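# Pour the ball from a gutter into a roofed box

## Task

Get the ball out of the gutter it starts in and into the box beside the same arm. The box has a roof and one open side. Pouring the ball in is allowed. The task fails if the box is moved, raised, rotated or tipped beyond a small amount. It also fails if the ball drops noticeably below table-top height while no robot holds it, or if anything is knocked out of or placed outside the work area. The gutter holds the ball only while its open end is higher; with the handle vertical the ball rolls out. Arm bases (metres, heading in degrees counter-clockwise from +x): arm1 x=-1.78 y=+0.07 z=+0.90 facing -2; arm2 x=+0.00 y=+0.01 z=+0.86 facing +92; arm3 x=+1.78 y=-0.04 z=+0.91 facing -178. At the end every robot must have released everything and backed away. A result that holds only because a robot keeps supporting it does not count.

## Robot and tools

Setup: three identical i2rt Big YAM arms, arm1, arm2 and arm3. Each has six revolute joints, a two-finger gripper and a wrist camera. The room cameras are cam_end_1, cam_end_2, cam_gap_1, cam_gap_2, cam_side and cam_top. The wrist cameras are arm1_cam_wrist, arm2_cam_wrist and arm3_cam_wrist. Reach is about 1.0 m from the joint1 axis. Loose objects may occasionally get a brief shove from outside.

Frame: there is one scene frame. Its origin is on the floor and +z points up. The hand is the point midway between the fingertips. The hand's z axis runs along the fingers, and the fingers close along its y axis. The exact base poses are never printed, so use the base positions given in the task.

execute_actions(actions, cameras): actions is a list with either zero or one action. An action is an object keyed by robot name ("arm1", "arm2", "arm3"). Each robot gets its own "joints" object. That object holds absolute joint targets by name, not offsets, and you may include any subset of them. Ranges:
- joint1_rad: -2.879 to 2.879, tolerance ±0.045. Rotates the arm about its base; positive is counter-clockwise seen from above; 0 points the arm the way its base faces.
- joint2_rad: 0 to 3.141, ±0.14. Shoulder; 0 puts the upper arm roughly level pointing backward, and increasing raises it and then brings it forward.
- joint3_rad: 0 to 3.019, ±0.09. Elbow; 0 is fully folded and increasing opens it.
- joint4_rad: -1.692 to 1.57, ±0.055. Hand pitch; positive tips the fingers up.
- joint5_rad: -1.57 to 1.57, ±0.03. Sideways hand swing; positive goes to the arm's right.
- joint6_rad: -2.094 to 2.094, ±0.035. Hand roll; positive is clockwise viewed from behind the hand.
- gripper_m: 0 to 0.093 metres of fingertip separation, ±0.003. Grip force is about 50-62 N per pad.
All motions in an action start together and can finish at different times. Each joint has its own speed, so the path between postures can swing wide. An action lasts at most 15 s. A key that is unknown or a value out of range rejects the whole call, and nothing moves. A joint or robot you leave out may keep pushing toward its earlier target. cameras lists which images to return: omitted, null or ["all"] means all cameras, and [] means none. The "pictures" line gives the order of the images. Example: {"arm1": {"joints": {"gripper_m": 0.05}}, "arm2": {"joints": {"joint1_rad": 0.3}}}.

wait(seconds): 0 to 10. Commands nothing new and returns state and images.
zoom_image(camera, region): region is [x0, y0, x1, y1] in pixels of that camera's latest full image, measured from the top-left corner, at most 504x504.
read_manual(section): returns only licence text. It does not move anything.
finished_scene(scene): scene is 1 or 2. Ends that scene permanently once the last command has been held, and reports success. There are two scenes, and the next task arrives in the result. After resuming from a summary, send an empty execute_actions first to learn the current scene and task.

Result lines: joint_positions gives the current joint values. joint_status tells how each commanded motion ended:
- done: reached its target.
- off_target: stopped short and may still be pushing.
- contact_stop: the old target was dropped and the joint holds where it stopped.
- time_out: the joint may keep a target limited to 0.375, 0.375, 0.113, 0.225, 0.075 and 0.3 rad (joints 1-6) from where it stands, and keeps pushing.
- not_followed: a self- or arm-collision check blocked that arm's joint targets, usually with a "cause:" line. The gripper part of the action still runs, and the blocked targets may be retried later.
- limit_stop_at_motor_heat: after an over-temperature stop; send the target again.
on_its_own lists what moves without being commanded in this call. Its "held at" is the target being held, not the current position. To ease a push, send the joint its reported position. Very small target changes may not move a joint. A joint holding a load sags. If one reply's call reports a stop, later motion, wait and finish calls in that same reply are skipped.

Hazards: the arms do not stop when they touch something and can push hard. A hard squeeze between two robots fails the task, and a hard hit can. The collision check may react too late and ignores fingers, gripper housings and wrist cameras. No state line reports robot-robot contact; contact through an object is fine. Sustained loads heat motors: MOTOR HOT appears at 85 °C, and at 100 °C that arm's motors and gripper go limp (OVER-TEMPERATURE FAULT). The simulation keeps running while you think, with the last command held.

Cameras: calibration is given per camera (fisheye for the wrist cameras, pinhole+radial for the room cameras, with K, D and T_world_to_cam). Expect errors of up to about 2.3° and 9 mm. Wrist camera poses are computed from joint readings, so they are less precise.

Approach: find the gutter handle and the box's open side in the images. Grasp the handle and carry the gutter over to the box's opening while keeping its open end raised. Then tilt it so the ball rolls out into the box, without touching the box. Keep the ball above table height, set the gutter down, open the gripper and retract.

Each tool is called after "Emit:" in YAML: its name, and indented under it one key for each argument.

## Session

Emit:
execute_actions:
  actions: []

Scene clock: 0.00 s.
arm1.joint_positions: joint1_rad=+0.076 joint2_rad=+0.459 joint3_rad=+1.691 joint4_rad=-1.487 joint5_rad=+0.052 joint6_rad=-0.333 gripper_m=+0.094
arm1.joint_status: not commanded
arm1.hand: x=-1.7108 y=+0.0676 z=+1.5586 quat_wxyz=(-0.606, +0.133, -0.776, +0.113) (m; scene frame)
arm2.joint_positions: joint1_rad=+0.711 joint2_rad=+0.510 joint3_rad=+1.555 joint4_rad=-1.476 joint5_rad=+0.262 joint6_rad=+0.126 gripper_m=+0.095
arm2.joint_status: not commanded
arm2.hand: x=-0.0657 y=+0.1416 z=+1.4671 quat_wxyz=(-0.290, +0.712, -0.444, -0.460) (m; scene frame)
arm3.joint_positions: joint1_rad=+0.504 joint2_rad=+0.433 joint3_rad=+1.339 joint4_rad=-1.404 joint5_rad=-0.187 joint6_rad=+0.266 gripper_m=+0.095
arm3.joint_status: not commanded
arm3.hand: x=+1.6638 y=-0.1469 z=+1.4407 quat_wxyz=(-0.270, -0.842, -0.164, +0.438) (m; scene frame)
pictures: arm1_cam_wrist, arm2_cam_wrist, arm3_cam_wrist, cam_end_1, cam_end_2, cam_gap_1, cam_gap_2, cam_side, cam_top
camera_calibration (this result's frames):
arm1_cam_wrist: T_world_to_cam=[[0.0685562, -0.939175, 0.336528, -0.341859], [-0.75666, -0.268794, -0.596, -0.340327], [0.650204, -0.213778, -0.729063, 2.38785], [0, 0, 0, 1]] pos_world=[-1.78667, 0.0979263, 1.65311]
arm2_cam_wrist: T_world_to_cam=[[0.895486, 0.444811, 0.0157804, -0.0295416], [0.390864, -0.768933, -0.505932, 0.878904], [-0.21291, 0.459223, -0.862429, 1.31427], [0, 0, 0, 1]] pos_world=[-0.037257, 0.0854156, 1.5786]
arm3_cam_wrist: T_world_to_cam=[[-0.502596, 0.810136, -0.30179, 1.38935], [0.835998, 0.36651, -0.408385, -0.74579], [-0.220238, -0.457548, -0.861478, 1.66386], [0, 0, 0, 1]] pos_world=[1.68821, -0.0909306, 1.5481]
Images, in order (width x height): arm1_cam_wrist 616x616, arm2_cam_wrist 616x616, arm3_cam_wrist 616x616, cam_end_1 504x504, cam_end_2 504x504, cam_gap_1 504x504, cam_gap_2 504x504, cam_side 504x504, cam_top 504x504.

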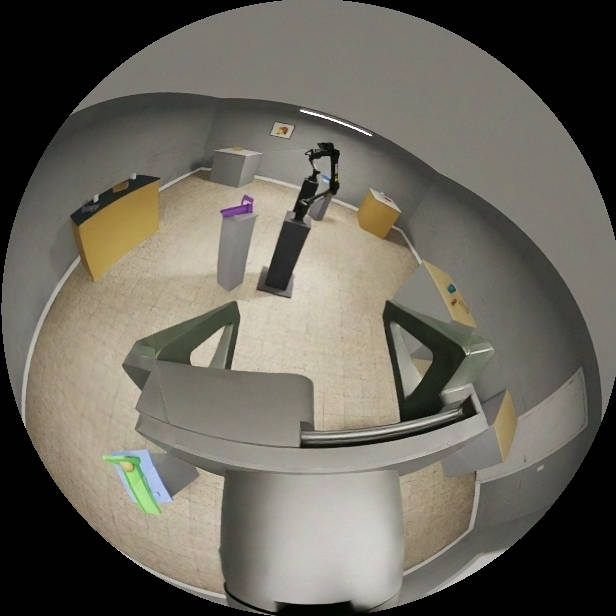

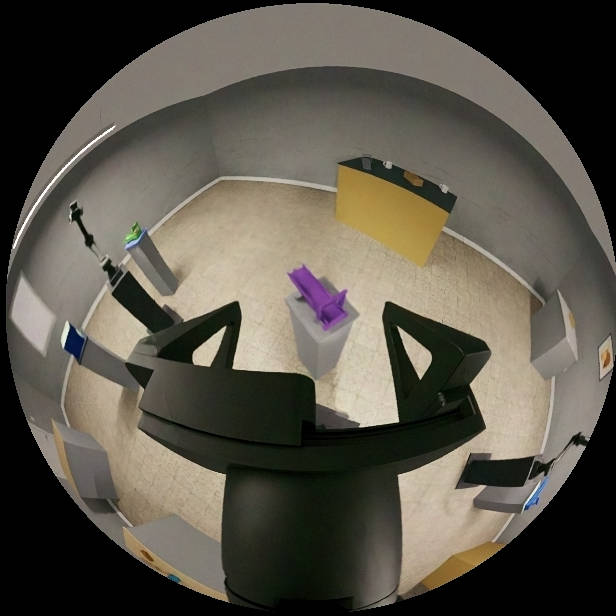

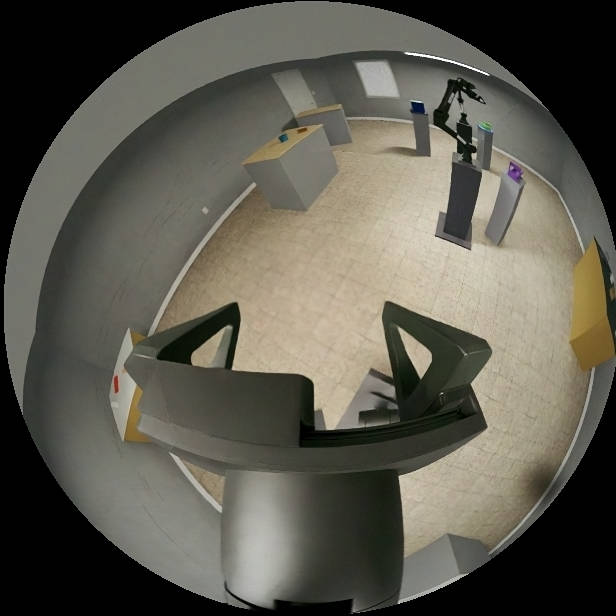

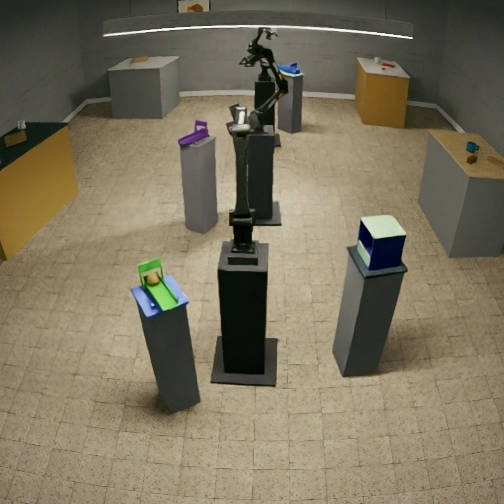

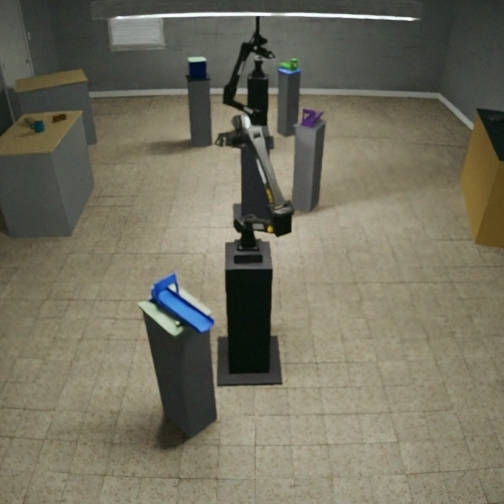

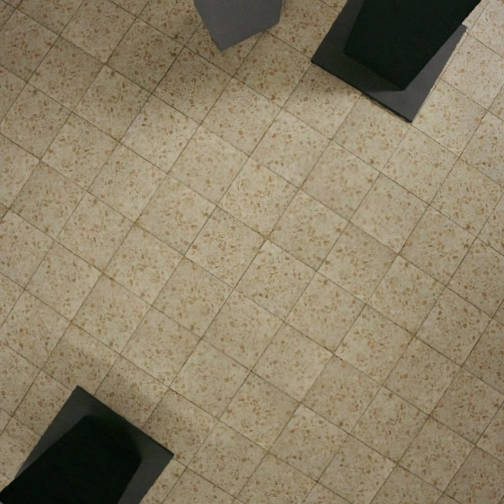

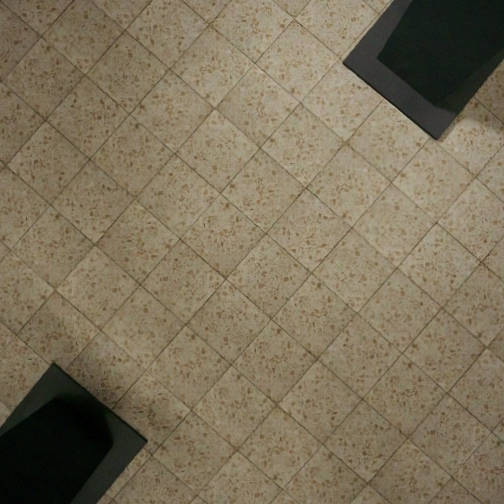

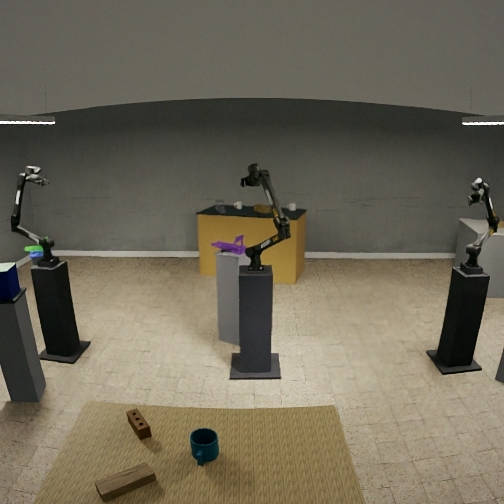

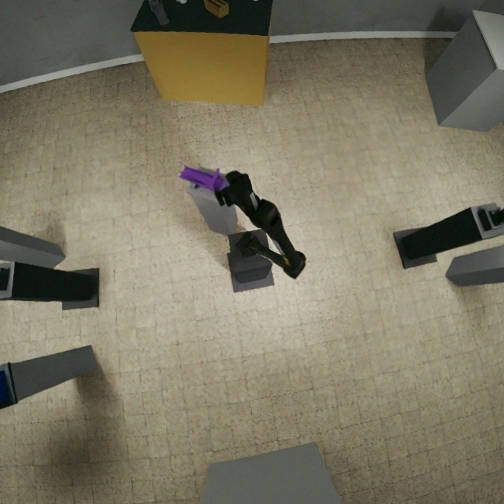

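Scene 2 uses arm1 (green gutter). Zooming in.

Emit:
zoom_image:
  camera: "cam_end_1"
  region: [110, 240, 220, 330]

Emit:
zoom_image:
  camera: "cam_end_1"
  region: [325, 200, 435, 290]

Emit:
zoom_image:
  camera: "arm1_cam_wrist"
  region: [90, 430, 210, 530]

Region (110, 240, 220, 330) of cam_end_1's 504x504 image, scaled by 4.582, with more detail than that image has; it fills the top 412 rows of this view, and the rest is white.

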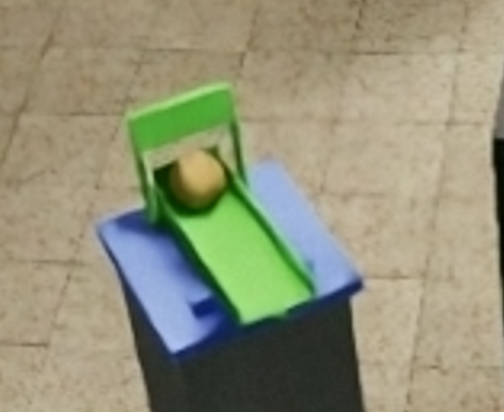

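Region (325, 200, 435, 290) of cam_end_1's 504x504 image, scaled by 4.582, with more detail than that image has; it fills the top 412 rows of this view, and the rest is white.

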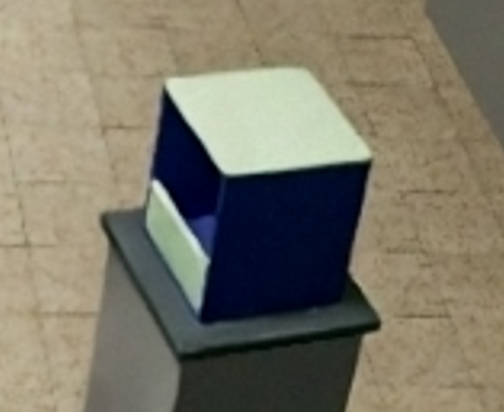

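Region (90, 430, 210, 530) of arm1_cam_wrist's 616x616 image, scaled by 4.200, with more detail than that image has.

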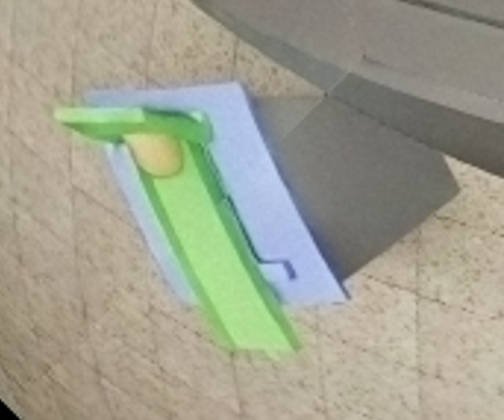

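Emit:
execute_actions:
  actions:
    - {"arm1": {"joints": {"joint1_rad": 2.05, "joint2_rad": 1.69, "joint3_rad": 1.58, "joint4_rad": -1.47, "joint5_rad": -0.225, "joint6_rad": -0.1, "gripper_m": 0.06}}}
  cameras: ["arm1_cam_wrist", "cam_end_1"]

Scene clock: 33.47 s.
arm1.joint_positions: joint1_rad=+2.052 joint2_rad=+1.694 joint3_rad=+1.582 joint4_rad=-1.469 joint5_rad=-0.225 joint6_rad=-0.109 gripper_m=+0.060
arm1.joint_status: all done
arm1.hand: x=-2.0378 y=+0.5168 z=+1.1078 quat_wxyz=(+0.095, +0.868, -0.485, -0.054) (m; scene frame)
arm2.joint_positions: joint1_rad=+0.711 joint2_rad=+0.510 joint3_rad=+1.555 joint4_rad=-1.476 joint5_rad=+0.262 joint6_rad=+0.126 gripper_m=+0.095
arm2.joint_status: not commanded
arm2.hand: x=-0.0657 y=+0.1416 z=+1.4671 quat_wxyz=(-0.290, +0.712, -0.444, -0.460) (m; scene frame)
arm3.joint_positions: joint1_rad=+0.504 joint2_rad=+0.433 joint3_rad=+1.339 joint4_rad=-1.404 joint5_rad=-0.187 joint6_rad=+0.266 gripper_m=+0.095
arm3.joint_status: not commanded
arm3.hand: x=+1.6638 y=-0.1469 z=+1.4407 quat_wxyz=(-0.270, -0.842, -0.164, +0.438) (m; scene frame)
pictures: arm1_cam_wrist, cam_end_1
camera_calibration (this result's frames):
arm1_cam_wrist: T_world_to_cam=[[0.831908, 0.511242, -0.215778, 1.67199], [0.531863, -0.62369, 0.572829, 0.778701], [0.158276, -0.591305, -0.790764, 1.6288], [0, 0, 0, 1]] pos_world=[-2.06291, 0.593995, 1.20272]
Images, in order (width x height): arm1_cam_wrist 616x616, cam_end_1 504x504.

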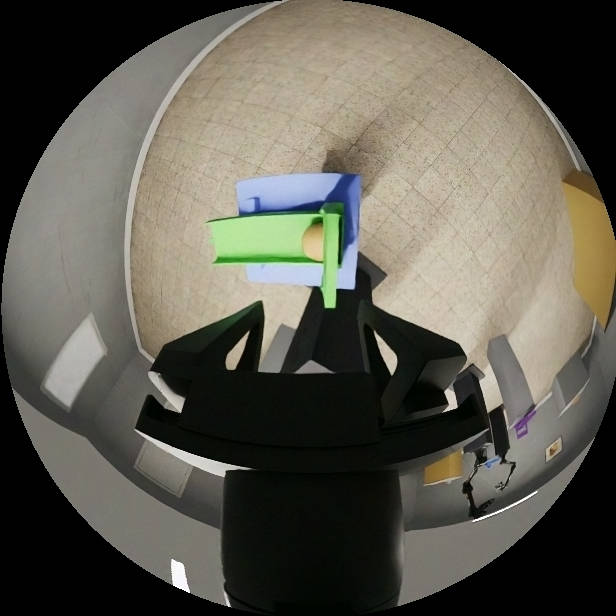

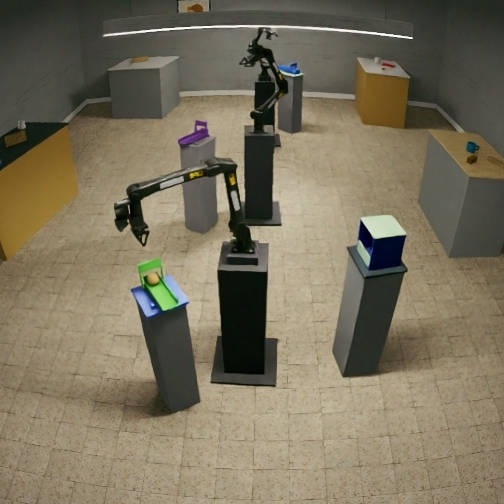

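Emit:
zoom_image:
  camera: "arm1_cam_wrist"
  region: [195, 160, 395, 320]

Emit:
zoom_image:
  camera: "cam_end_1"
  region: [100, 180, 220, 320]

Region (195, 160, 395, 320) of arm1_cam_wrist's 616x616 image, scaled by 2.520, with more detail than that image has; it fills the top 403 rows of this view, and the rest is white.

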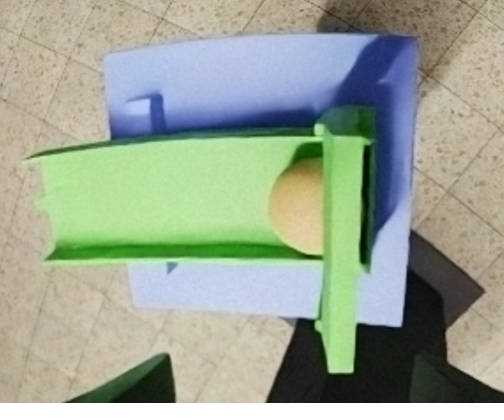

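Region (100, 180, 220, 320) of cam_end_1's 504x504 image, scaled by 3.600, with more detail than that image has; it fills the left 432 columns of this view, and the rest is white.

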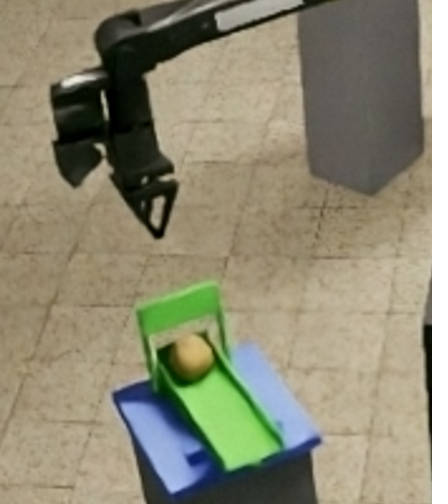

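Emit:
execute_actions:
  actions:
    - {"arm1": {"joints": {"joint1_rad": 2.056, "joint2_rad": 1.758, "joint3_rad": 1.317, "joint4_rad": -1.15, "joint5_rad": -0.26, "joint6_rad": -0.125}}}
  cameras: ["arm1_cam_wrist", "cam_end_1"]

Scene clock: 65.57 s.
arm1.joint_positions: joint1_rad=+2.052 joint2_rad=+1.761 joint3_rad=+1.319 joint4_rad=-1.165 joint5_rad=-0.256 joint6_rad=-0.115 gripper_m=+0.060
arm1.joint_status: all done
arm1.hand: x=-2.0340 y=+0.4991 z=+0.9800 quat_wxyz=(+0.114, +0.867, -0.483, -0.053) (m; scene frame)
arm2.joint_positions: joint1_rad=+0.711 joint2_rad=+0.510 joint3_rad=+1.555 joint4_rad=-1.476 joint5_rad=+0.262 joint6_rad=+0.126 gripper_m=+0.095
arm2.joint_status: not commanded
arm2.hand: x=-0.0657 y=+0.1416 z=+1.4671 quat_wxyz=(-0.290, +0.712, -0.444, -0.460) (m; scene frame)
arm3.joint_positions: joint1_rad=+0.504 joint2_rad=+0.433 joint3_rad=+1.339 joint4_rad=-1.404 joint5_rad=-0.187 joint6_rad=+0.266 gripper_m=+0.095
arm3.joint_status: not commanded
arm3.hand: x=+1.6638 y=-0.1469 z=+1.4407 quat_wxyz=(-0.270, -0.842, -0.164, +0.438) (m; scene frame)
pictures: arm1_cam_wrist, cam_end_1
camera_calibration (this result's frames):
arm1_cam_wrist: T_world_to_cam=[[0.824965, 0.507525, -0.2487, 1.67031], [0.545628, -0.600418, 0.584626, 0.843644], [0.147388, -0.617994, -0.772244, 1.48978], [0, 0, 0, 1]] pos_world=[-2.05784, 0.57949, 1.07266]
Images, in order (width x height): arm1_cam_wrist 616x616, cam_end_1 504x504.

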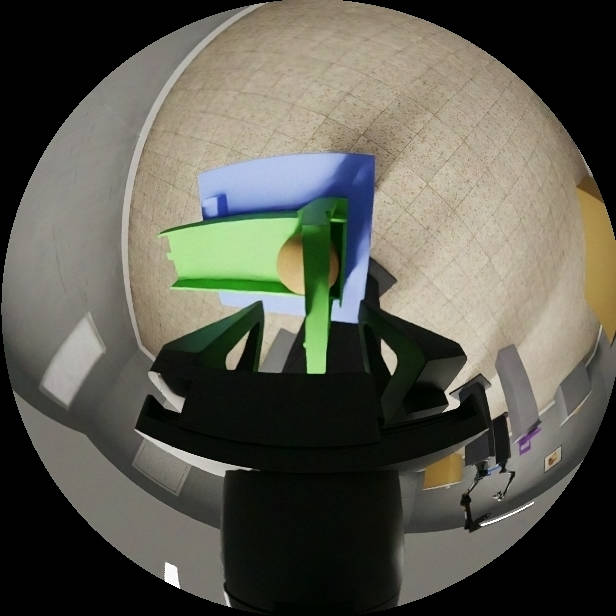

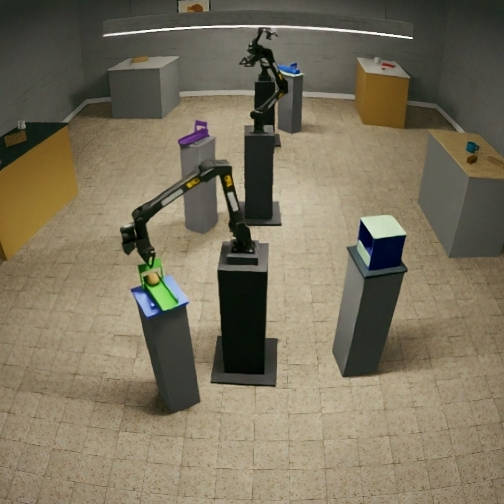

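Emit:
execute_actions:
  actions: []
  cameras: ["arm1_cam_wrist", "cam_end_1", "cam_top"]

Scene clock: 77.57 s.
arm1.joint_positions: joint1_rad=+2.052 joint2_rad=+1.761 joint3_rad=+1.319 joint4_rad=-1.165 joint5_rad=-0.256 joint6_rad=-0.115 gripper_m=+0.060
arm1.joint_status: all done
arm1.hand: x=-2.0340 y=+0.4991 z=+0.9800 quat_wxyz=(+0.114, +0.867, -0.483, -0.053) (m; scene frame)
arm2.joint_positions: joint1_rad=+0.711 joint2_rad=+0.510 joint3_rad=+1.555 joint4_rad=-1.476 joint5_rad=+0.262 joint6_rad=+0.126 gripper_m=+0.095
arm2.joint_status: not commanded
arm2.hand: x=-0.0657 y=+0.1416 z=+1.4671 quat_wxyz=(-0.290, +0.712, -0.444, -0.460) (m; scene frame)
arm3.joint_positions: joint1_rad=+0.504 joint2_rad=+0.433 joint3_rad=+1.339 joint4_rad=-1.404 joint5_rad=-0.187 joint6_rad=+0.266 gripper_m=+0.095
arm3.joint_status: not commanded
arm3.hand: x=+1.6638 y=-0.1469 z=+1.4407 quat_wxyz=(-0.270, -0.842, -0.164, +0.438) (m; scene frame)
pictures: arm1_cam_wrist, cam_end_1, cam_top
camera_calibration (this result's frames):
arm1_cam_wrist: T_world_to_cam=[[0.824965, 0.507525, -0.2487, 1.67031], [0.545628, -0.600418, 0.584626, 0.843644], [0.147388, -0.617994, -0.772244, 1.48978], [0, 0, 0, 1]] pos_world=[-2.05784, 0.57949, 1.07266]
Images, in order (width x height): arm1_cam_wrist 616x616, cam_end_1 504x504, cam_top 504x504.

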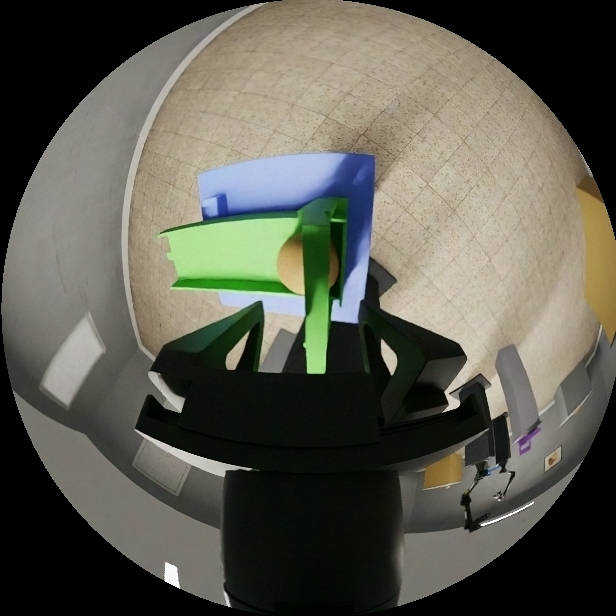

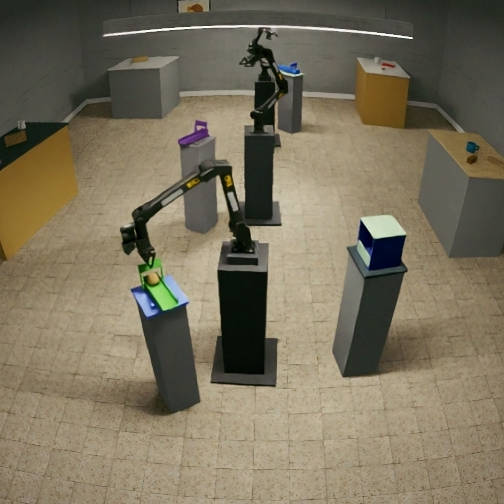

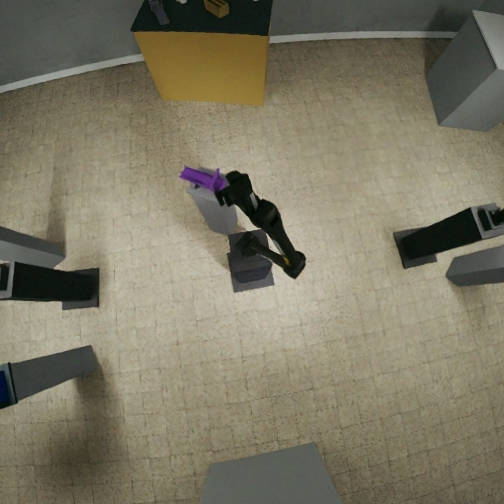

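Emit:
zoom_image:
  camera: "cam_end_1"
  region: [100, 210, 220, 330]

Region (100, 210, 220, 330) of cam_end_1's 504x504 image, scaled by 4.200, with more detail than that image has.

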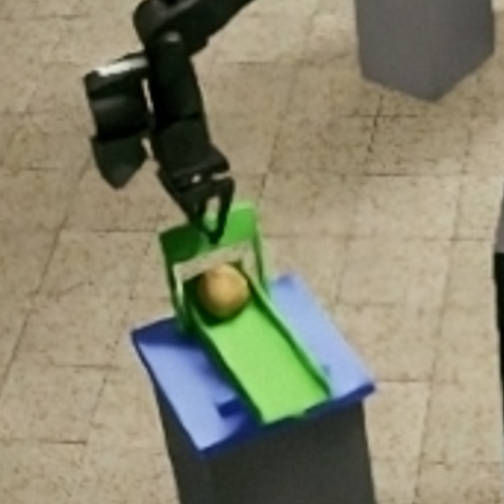

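Emit:
execute_actions:
  actions:
    - {"arm1": {"joints": {"joint3_rad": 1.283, "joint4_rad": -1.13}}}
  cameras: ["arm1_cam_wrist", "cam_end_1"]

Scene clock: 84.40 s.
arm1.joint_positions: joint1_rad=+2.052 joint2_rad=+1.760 joint3_rad=+1.296 joint4_rad=-1.145 joint5_rad=-0.256 joint6_rad=-0.115 gripper_m=+0.060
arm1.joint_status: all done
arm1.hand: x=-2.0320 y=+0.4949 z=+0.9726 quat_wxyz=(+0.115, +0.867, -0.483, -0.052) (m; scene frame)
arm2.joint_positions: joint1_rad=+0.711 joint2_rad=+0.510 joint3_rad=+1.555 joint4_rad=-1.476 joint5_rad=+0.262 joint6_rad=+0.126 gripper_m=+0.095
arm2.joint_status: not commanded
arm2.hand: x=-0.0657 y=+0.1416 z=+1.4671 quat_wxyz=(-0.290, +0.712, -0.444, -0.460) (m; scene frame)
arm3.joint_positions: joint1_rad=+0.504 joint2_rad=+0.433 joint3_rad=+1.339 joint4_rad=-1.404 joint5_rad=-0.187 joint6_rad=+0.266 gripper_m=+0.095
arm3.joint_status: not commanded
arm3.hand: x=+1.6638 y=-0.1469 z=+1.4407 quat_wxyz=(-0.270, -0.842, -0.164, +0.438) (m; scene frame)
pictures: arm1_cam_wrist, cam_end_1
camera_calibration (this result's frames):
arm1_cam_wrist: T_world_to_cam=[[0.825262, 0.506907, -0.248973, 1.67007], [0.544941, -0.599019, 0.586699, 0.840205], [0.148262, -0.619856, -0.770582, 1.48222], [0, 0, 0, 1]] pos_world=[-2.05586, 0.575495, 1.06503]
Images, in order (width x height): arm1_cam_wrist 616x616, cam_end_1 504x504.

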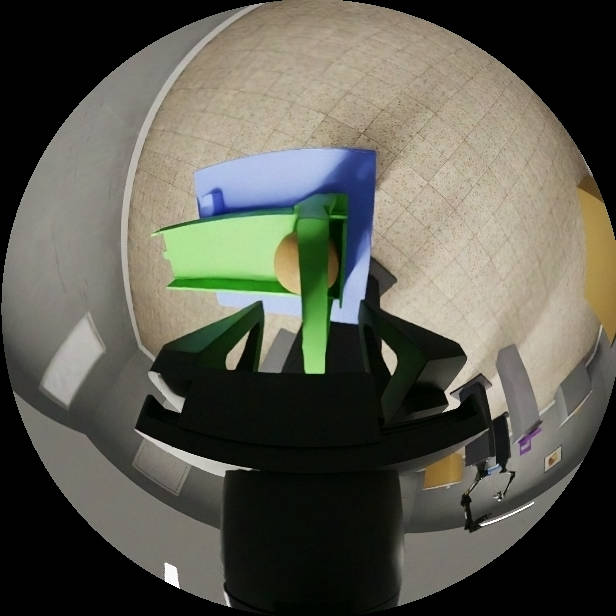

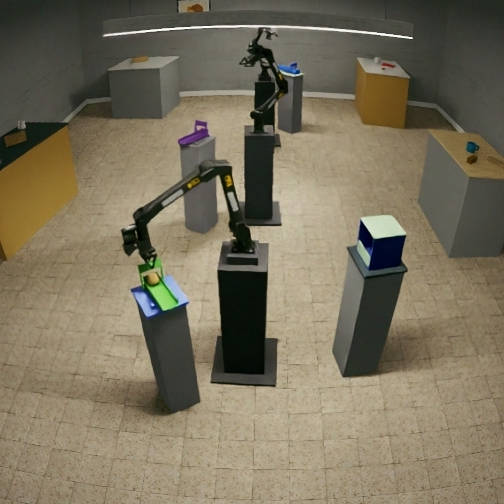

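Emit:
zoom_image:
  camera: "cam_end_1"
  region: [120, 235, 190, 305]

Region (120, 235, 190, 305) of cam_end_1's 504x504 image, scaled by 7.200, with more detail than that image has.

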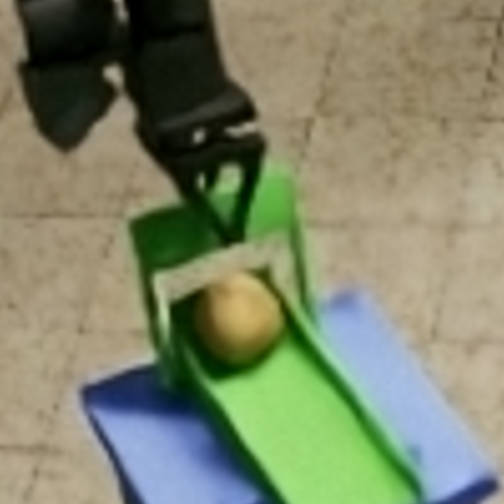

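Emit:
execute_actions:
  actions:
    - {"arm1": {"joints": {"gripper_m": 0.0}}}
  cameras: ["arm1_cam_wrist", "cam_end_1"]

Scene clock: 93.57 s.
arm1.joint_positions: joint1_rad=+2.052 joint2_rad=+1.760 joint3_rad=+1.296 joint4_rad=-1.144 joint5_rad=-0.257 joint6_rad=-0.117 gripper_m=+0.011
arm1.joint_status: gripper_m off_target (ended at +0.011, target +0.000)
arm1.hand: x=-2.0322 y=+0.4950 z=+0.9727 quat_wxyz=(+0.115, +0.867, -0.482, -0.052) (m; scene frame)
arm2.joint_positions: joint1_rad=+0.711 joint2_rad=+0.510 joint3_rad=+1.555 joint4_rad=-1.476 joint5_rad=+0.262 joint6_rad=+0.126 gripper_m=+0.095
arm2.joint_status: not commanded
arm2.hand: x=-0.0657 y=+0.1416 z=+1.4671 quat_wxyz=(-0.290, +0.712, -0.444, -0.460) (m; scene frame)
arm3.joint_positions: joint1_rad=+0.504 joint2_rad=+0.433 joint3_rad=+1.339 joint4_rad=-1.404 joint5_rad=-0.187 joint6_rad=+0.266 gripper_m=+0.095
arm3.joint_status: not commanded
arm3.hand: x=+1.6638 y=-0.1469 z=+1.4407 quat_wxyz=(-0.270, -0.842, -0.164, +0.438) (m; scene frame)
pictures: arm1_cam_wrist, cam_end_1
camera_calibration (this result's frames):
arm1_cam_wrist: T_world_to_cam=[[0.824142, 0.508209, -0.250028, 1.66834], [0.546726, -0.598536, 0.58553, 0.844896], [0.147921, -0.619256, -0.77113, 1.48189], [0, 0, 0, 1]] pos_world=[-2.05608, 0.5755, 1.06515]
Images, in order (width x height): arm1_cam_wrist 616x616, cam_end_1 504x504.

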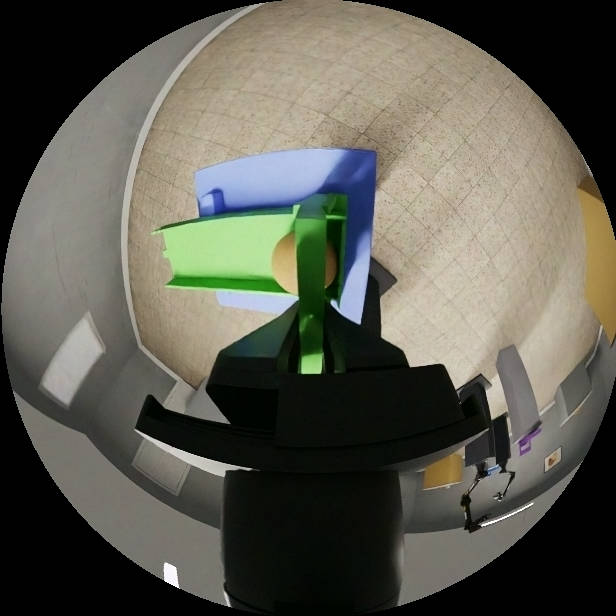

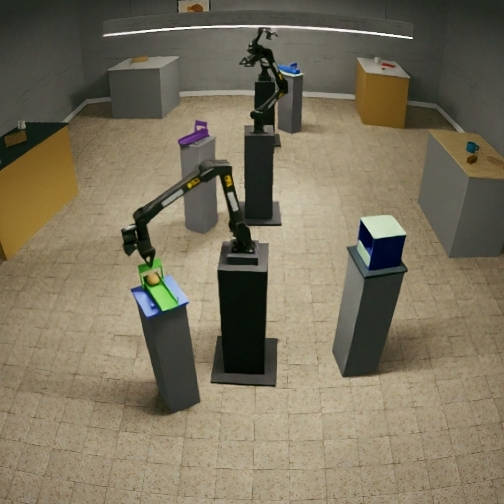

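Emit:
execute_actions:
  actions:
    - {"arm1": {"joints": {"joint3_rad": 1.50, "joint5_rad": -0.45}}}
  cameras: ["arm1_cam_wrist", "cam_end_1"]

Scene clock: 106.17 s.
arm1.joint_positions: joint1_rad=+2.052 joint2_rad=+1.758 joint3_rad=+1.456 joint4_rad=-1.138 joint5_rad=-0.441 joint6_rad=-0.117 gripper_m=+0.011
arm1.joint_status: all done
arm1.hand: x=-2.0862 y=+0.5380 z=+1.0414 quat_wxyz=(+0.141, +0.860, -0.459, -0.171) (m; scene frame)
arm2.joint_positions: joint1_rad=+0.711 joint2_rad=+0.510 joint3_rad=+1.555 joint4_rad=-1.476 joint5_rad=+0.262 joint6_rad=+0.126 gripper_m=+0.095
arm2.joint_status: not commanded
arm2.hand: x=-0.0657 y=+0.1416 z=+1.4671 quat_wxyz=(-0.290, +0.712, -0.444, -0.460) (m; scene frame)
arm3.joint_positions: joint1_rad=+0.504 joint2_rad=+0.433 joint3_rad=+1.339 joint4_rad=-1.404 joint5_rad=-0.187 joint6_rad=+0.266 gripper_m=+0.095
arm3.joint_status: not commanded
arm3.hand: x=+1.6638 y=-0.1469 z=+1.4407 quat_wxyz=(-0.270, -0.842, -0.164, +0.438) (m; scene frame)
pictures: arm1_cam_wrist, cam_end_1
camera_calibration (this result's frames):
arm1_cam_wrist: T_world_to_cam=[[0.742567, 0.537551, -0.399541, 1.67787], [0.668671, -0.629174, 0.396255, 1.32786], [-0.0383734, -0.561407, -0.826649, 1.2075], [0, 0, 0, 1]] pos_world=[-2.0875, 0.611417, 1.14239]
Images, in order (width x height): arm1_cam_wrist 616x616, cam_end_1 504x504.

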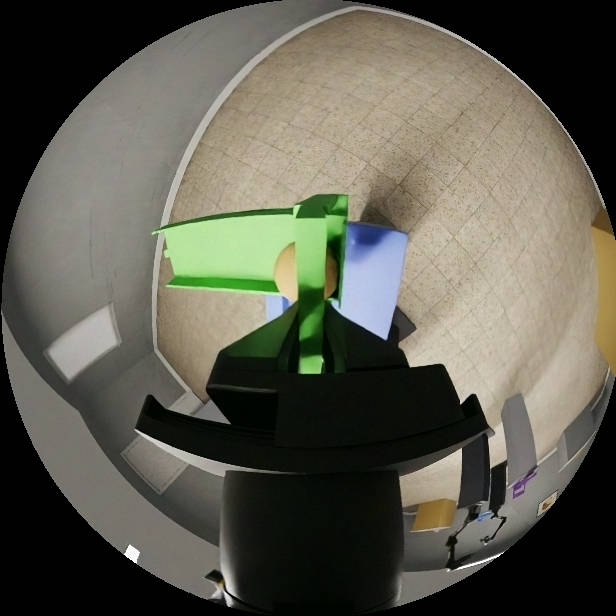

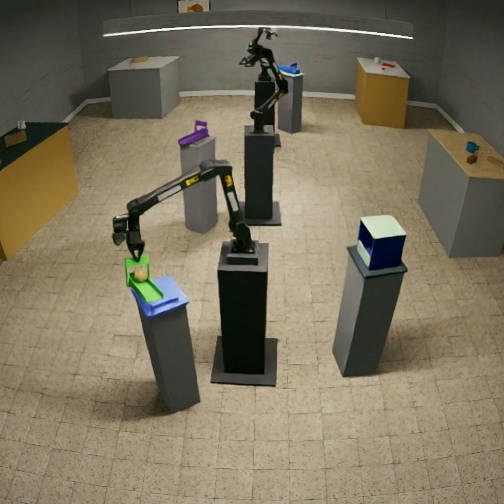

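Emit:
execute_actions:
  actions:
    - {"arm1": {"joints": {"joint2_rad": 1.25, "joint4_rad": -1.0, "joint6_rad": 0.9}}}
  cameras: ["arm1_cam_wrist", "cam_end_1"]

Scene clock: 117.30 s.
arm1.joint_positions: joint1_rad=+2.052 joint2_rad=+1.270 joint3_rad=+1.467 joint4_rad=-1.020 joint5_rad=-0.445 joint6_rad=+0.889 gripper_m=+0.011
arm1.joint_status: all done
arm1.hand: x=-2.0692 y=+0.4957 z=+1.3124 quat_wxyz=(+0.160, +0.555, -0.727, -0.372) (m; scene frame)
arm2.joint_positions: joint1_rad=+0.711 joint2_rad=+0.510 joint3_rad=+1.555 joint4_rad=-1.476 joint5_rad=+0.262 joint6_rad=+0.126 gripper_m=+0.095
arm2.joint_status: not commanded
arm2.hand: x=-0.0657 y=+0.1416 z=+1.4671 quat_wxyz=(-0.290, +0.712, -0.444, -0.460) (m; scene frame)
arm3.joint_positions: joint1_rad=+0.504 joint2_rad=+0.433 joint3_rad=+1.339 joint4_rad=-1.404 joint5_rad=-0.187 joint6_rad=+0.266 gripper_m=+0.095
arm3.joint_status: not commanded
arm3.hand: x=+1.6638 y=-0.1469 z=+1.4407 quat_wxyz=(-0.270, -0.842, -0.164, +0.438) (m; scene frame)
pictures: arm1_cam_wrist, cam_end_1
camera_calibration (this result's frames):
arm1_cam_wrist: T_world_to_cam=[[0.688271, -0.108573, -0.717283, 2.42121], [0.109025, -0.962027, 0.250235, 0.381135], [-0.717214, -0.250431, -0.650299, -0.381757], [0, 0, 0, 1]] pos_world=[-1.9818, 0.533936, 1.39306]
Images, in order (width x height): arm1_cam_wrist 616x616, cam_end_1 504x504.

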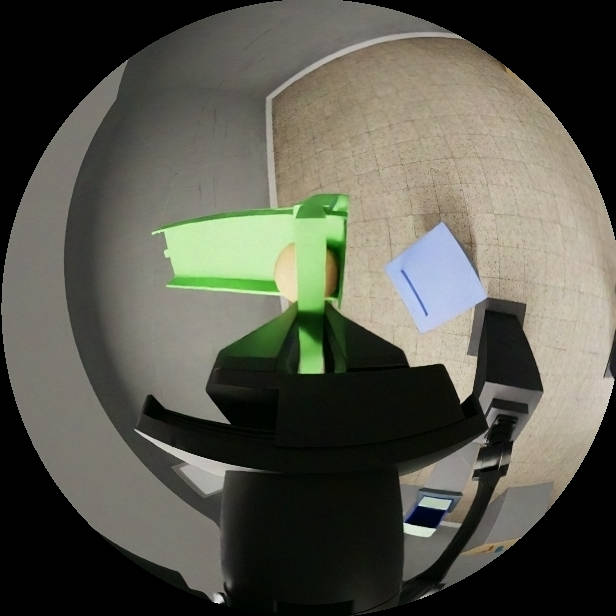

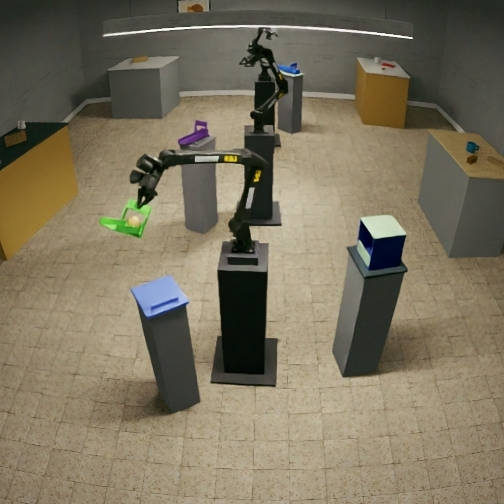

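Emit:
execute_actions:
  actions:
    - {"arm1": {"joints": {"joint1_rad": -1.61, "joint2_rad": 0.64, "joint3_rad": 0.61, "joint4_rad": -0.65, "joint5_rad": 0.0, "joint6_rad": 1.571}}}
  cameras: ["arm1_cam_wrist", "cam_end_1"]

Scene clock: 164.47 s.
arm1.joint_positions: joint1_rad=-1.603 joint2_rad=+0.658 joint3_rad=+0.599 joint4_rad=-0.679 joint5_rad=-0.001 joint6_rad=+1.563 gripper_m=+0.011
arm1.joint_status: all done
arm1.hand: x=-1.8056 y=-0.2557 z=+1.1301 quat_wxyz=(-0.407, -0.913, +0.030, +0.009) (m; scene frame)
arm2.joint_positions: joint1_rad=+0.711 joint2_rad=+0.510 joint3_rad=+1.555 joint4_rad=-1.476 joint5_rad=+0.262 joint6_rad=+0.126 gripper_m=+0.095
arm2.joint_status: not commanded
arm2.hand: x=-0.0657 y=+0.1416 z=+1.4671 quat_wxyz=(-0.290, +0.712, -0.444, -0.460) (m; scene frame)
arm3.joint_positions: joint1_rad=+0.504 joint2_rad=+0.433 joint3_rad=+1.339 joint4_rad=-1.404 joint5_rad=-0.187 joint6_rad=+0.266 gripper_m=+0.095
arm3.joint_status: not commanded
arm3.hand: x=+1.6638 y=-0.1469 z=+1.4407 quat_wxyz=(-0.270, -0.842, -0.164, +0.438) (m; scene frame)
pictures: arm1_cam_wrist, cam_end_1
camera_calibration (this result's frames):
arm1_cam_wrist: T_world_to_cam=[[0.0480172, 0.666597, -0.74387, 1.09964], [0.831898, 0.385508, 0.399161, 1.15665], [0.552847, -0.637991, -0.53603, 1.56557], [0, 0, 0, 1]] pos_world=[-1.88054, -0.180101, 1.19549]
Images, in order (width x height): arm1_cam_wrist 616x616, cam_end_1 504x504.

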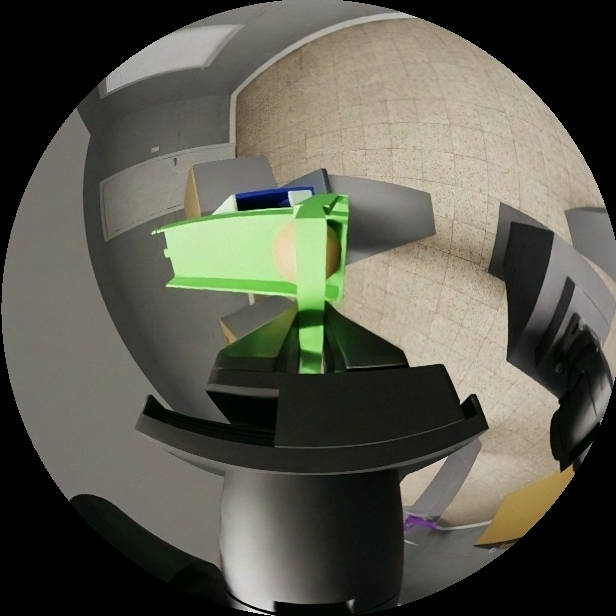

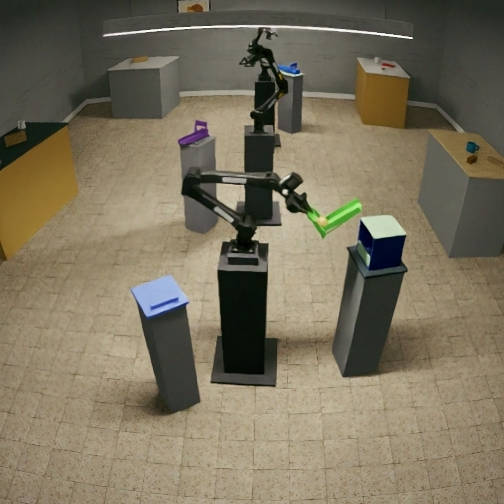

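Emit:
zoom_image:
  camera: "cam_end_1"
  region: [280, 165, 420, 305]

Region (280, 165, 420, 305) of cam_end_1's 504x504 image, scaled by 3.600, with more detail than that image has.

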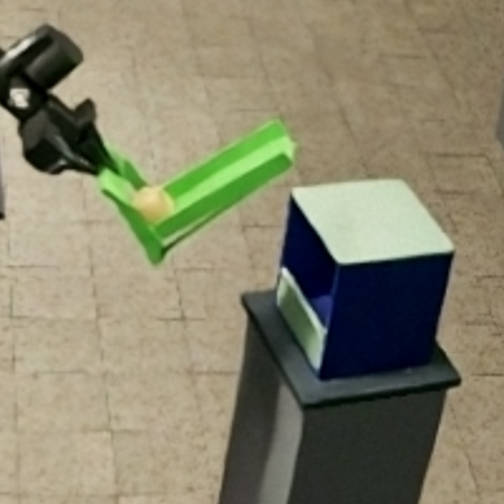

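Emit:
zoom_image:
  camera: "arm1_cam_wrist"
  region: [180, 150, 360, 330]

Region (180, 150, 360, 330) of arm1_cam_wrist's 616x616 image, scaled by 2.800, with more detail than that image has.

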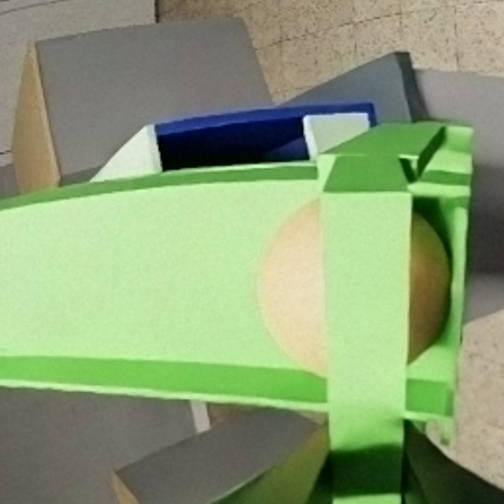

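Emit:
execute_actions:
  actions:
    - {"arm1": {"joints": {"joint1_rad": -1.565, "joint2_rad": 0.935, "joint3_rad": 0.60, "joint4_rad": -0.84}}}
  cameras: ["arm1_cam_wrist", "cam_end_1"]

Scene clock: 208.97 s.
arm1.joint_positions: joint1_rad=-1.576 joint2_rad=+0.952 joint3_rad=+0.599 joint4_rad=-0.833 joint5_rad=-0.001 joint6_rad=+1.563 gripper_m=+0.011
arm1.joint_status: all done
arm1.hand: x=-1.7946 y=-0.2381 z=+1.0208 quat_wxyz=(-0.195, -0.981, +0.018, -0.002) (m; scene frame)
arm2.joint_positions: joint1_rad=+0.711 joint2_rad=+0.510 joint3_rad=+1.555 joint4_rad=-1.476 joint5_rad=+0.262 joint6_rad=+0.126 gripper_m=+0.095
arm2.joint_status: not commanded
arm2.hand: x=-0.0657 y=+0.1416 z=+1.4671 quat_wxyz=(-0.290, +0.712, -0.444, -0.460) (m; scene frame)
arm3.joint_positions: joint1_rad=+0.504 joint2_rad=+0.433 joint3_rad=+1.339 joint4_rad=-1.404 joint5_rad=-0.187 joint6_rad=+0.266 gripper_m=+0.095
arm3.joint_status: not commanded
arm3.hand: x=+1.6638 y=-0.1469 z=+1.4407 quat_wxyz=(-0.270, -0.842, -0.164, +0.438) (m; scene frame)
pictures: arm1_cam_wrist, cam_end_1
camera_calibration (this result's frames):
arm1_cam_wrist: T_world_to_cam=[[0.0357359, 0.923692, -0.381466, 0.67532], [0.810489, 0.196526, 0.551802, 0.945087], [0.584663, -0.328893, -0.741619, 1.85271], [0, 0, 0, 1]] pos_world=[-1.87333, -0.20018, 1.11011]
Images, in order (width x height): arm1_cam_wrist 616x616, cam_end_1 504x504.

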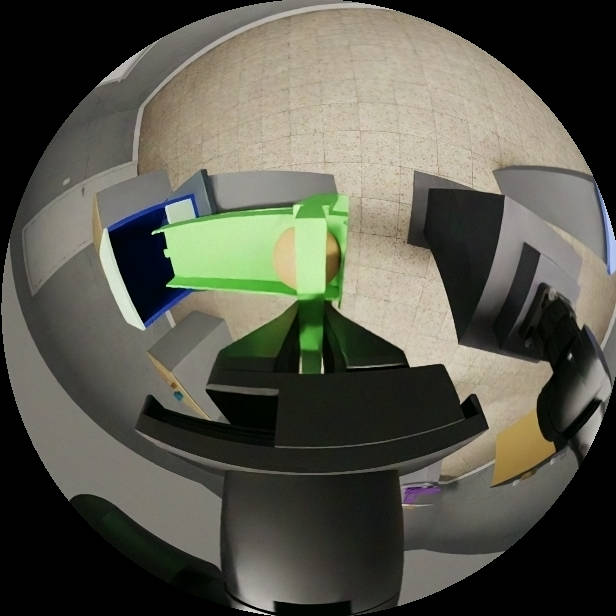

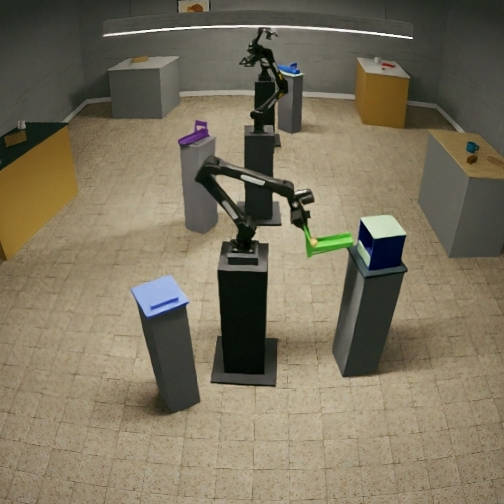

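Emit:
zoom_image:
  camera: "arm1_cam_wrist"
  region: [80, 160, 260, 340]

Emit:
zoom_image:
  camera: "cam_end_1"
  region: [290, 185, 416, 311]

Region (80, 160, 260, 340) of arm1_cam_wrist's 616x616 image, scaled by 2.800, with more detail than that image has.

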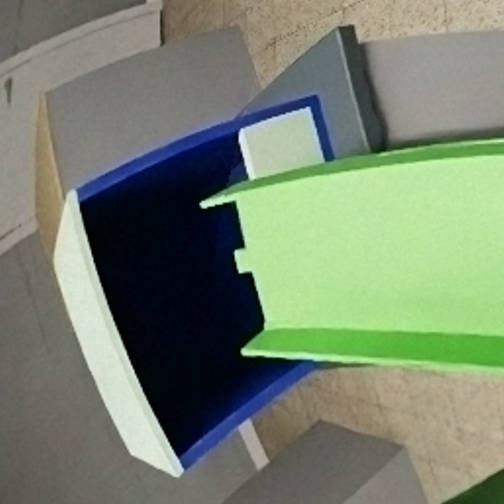

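Region (290, 185, 416, 311) of cam_end_1's 504x504 image, scaled by 4.000, with more detail than that image has.

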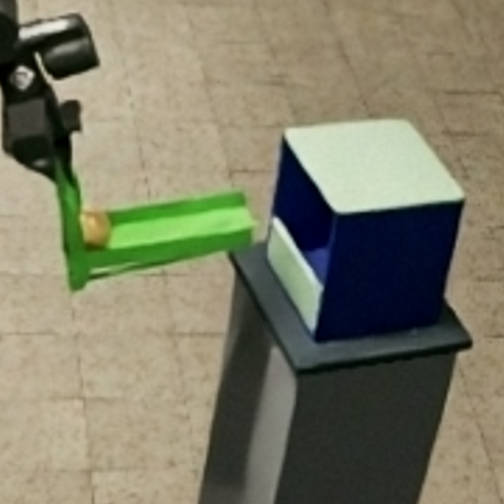

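Emit:
execute_actions:
  actions:
    - {"arm1": {"joints": {"joint1_rad": -1.543, "joint2_rad": 1.108, "joint3_rad": 0.81, "joint4_rad": -0.87}}}
  cameras: ["arm1_cam_wrist", "cam_end_1"]

Scene clock: 250.23 s.
arm1.joint_positions: joint1_rad=-1.555 joint2_rad=+1.119 joint3_rad=+0.750 joint4_rad=-0.867 joint5_rad=-0.001 joint6_rad=+1.563 gripper_m=+0.011
arm1.joint_status: all done
arm1.hand: x=-1.7893 y=-0.2850 z=+1.0338 quat_wxyz=(-0.171, -0.985, +0.007, -0.004) (m; scene frame)
arm2.joint_positions: joint1_rad=+0.711 joint2_rad=+0.510 joint3_rad=+1.555 joint4_rad=-1.476 joint5_rad=+0.262 joint6_rad=+0.126 gripper_m=+0.095
arm2.joint_status: not commanded
arm2.hand: x=-0.0657 y=+0.1416 z=+1.4671 quat_wxyz=(-0.290, +0.712, -0.444, -0.460) (m; scene frame)
arm3.joint_positions: joint1_rad=+0.504 joint2_rad=+0.433 joint3_rad=+1.339 joint4_rad=-1.404 joint5_rad=-0.187 joint6_rad=+0.266 gripper_m=+0.095
arm3.joint_status: not commanded
arm3.hand: x=+1.6638 y=-0.1469 z=+1.4407 quat_wxyz=(-0.270, -0.842, -0.164, +0.438) (m; scene frame)
pictures: arm1_cam_wrist, cam_end_1
camera_calibration (this result's frames):
arm1_cam_wrist: T_world_to_cam=[[0.016064, 0.941928, -0.335431, 0.645858], [0.805584, 0.186523, 0.562356, 0.920274], [0.592264, -0.279252, -0.755805, 1.8862], [0, 0, 0, 1]] pos_world=[-1.86886, -0.253278, 1.12472]
Images, in order (width x height): arm1_cam_wrist 616x616, cam_end_1 504x504.

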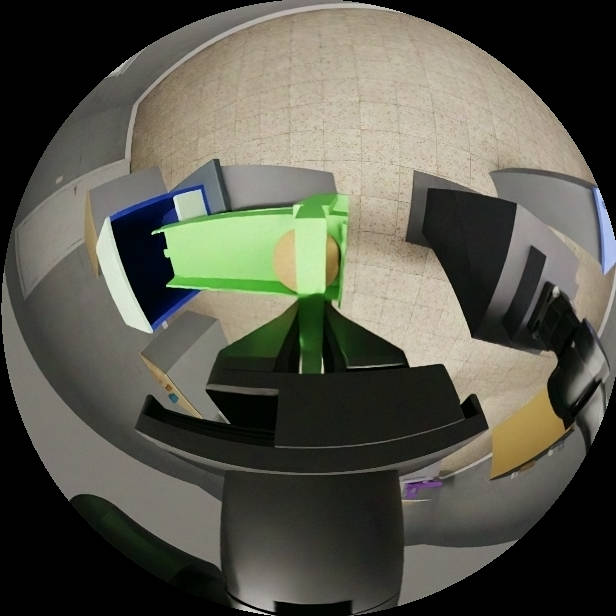

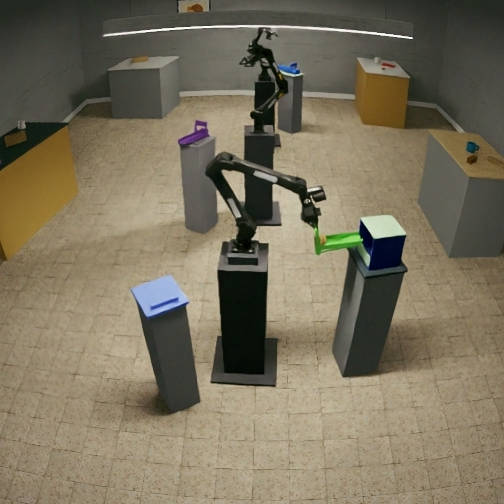

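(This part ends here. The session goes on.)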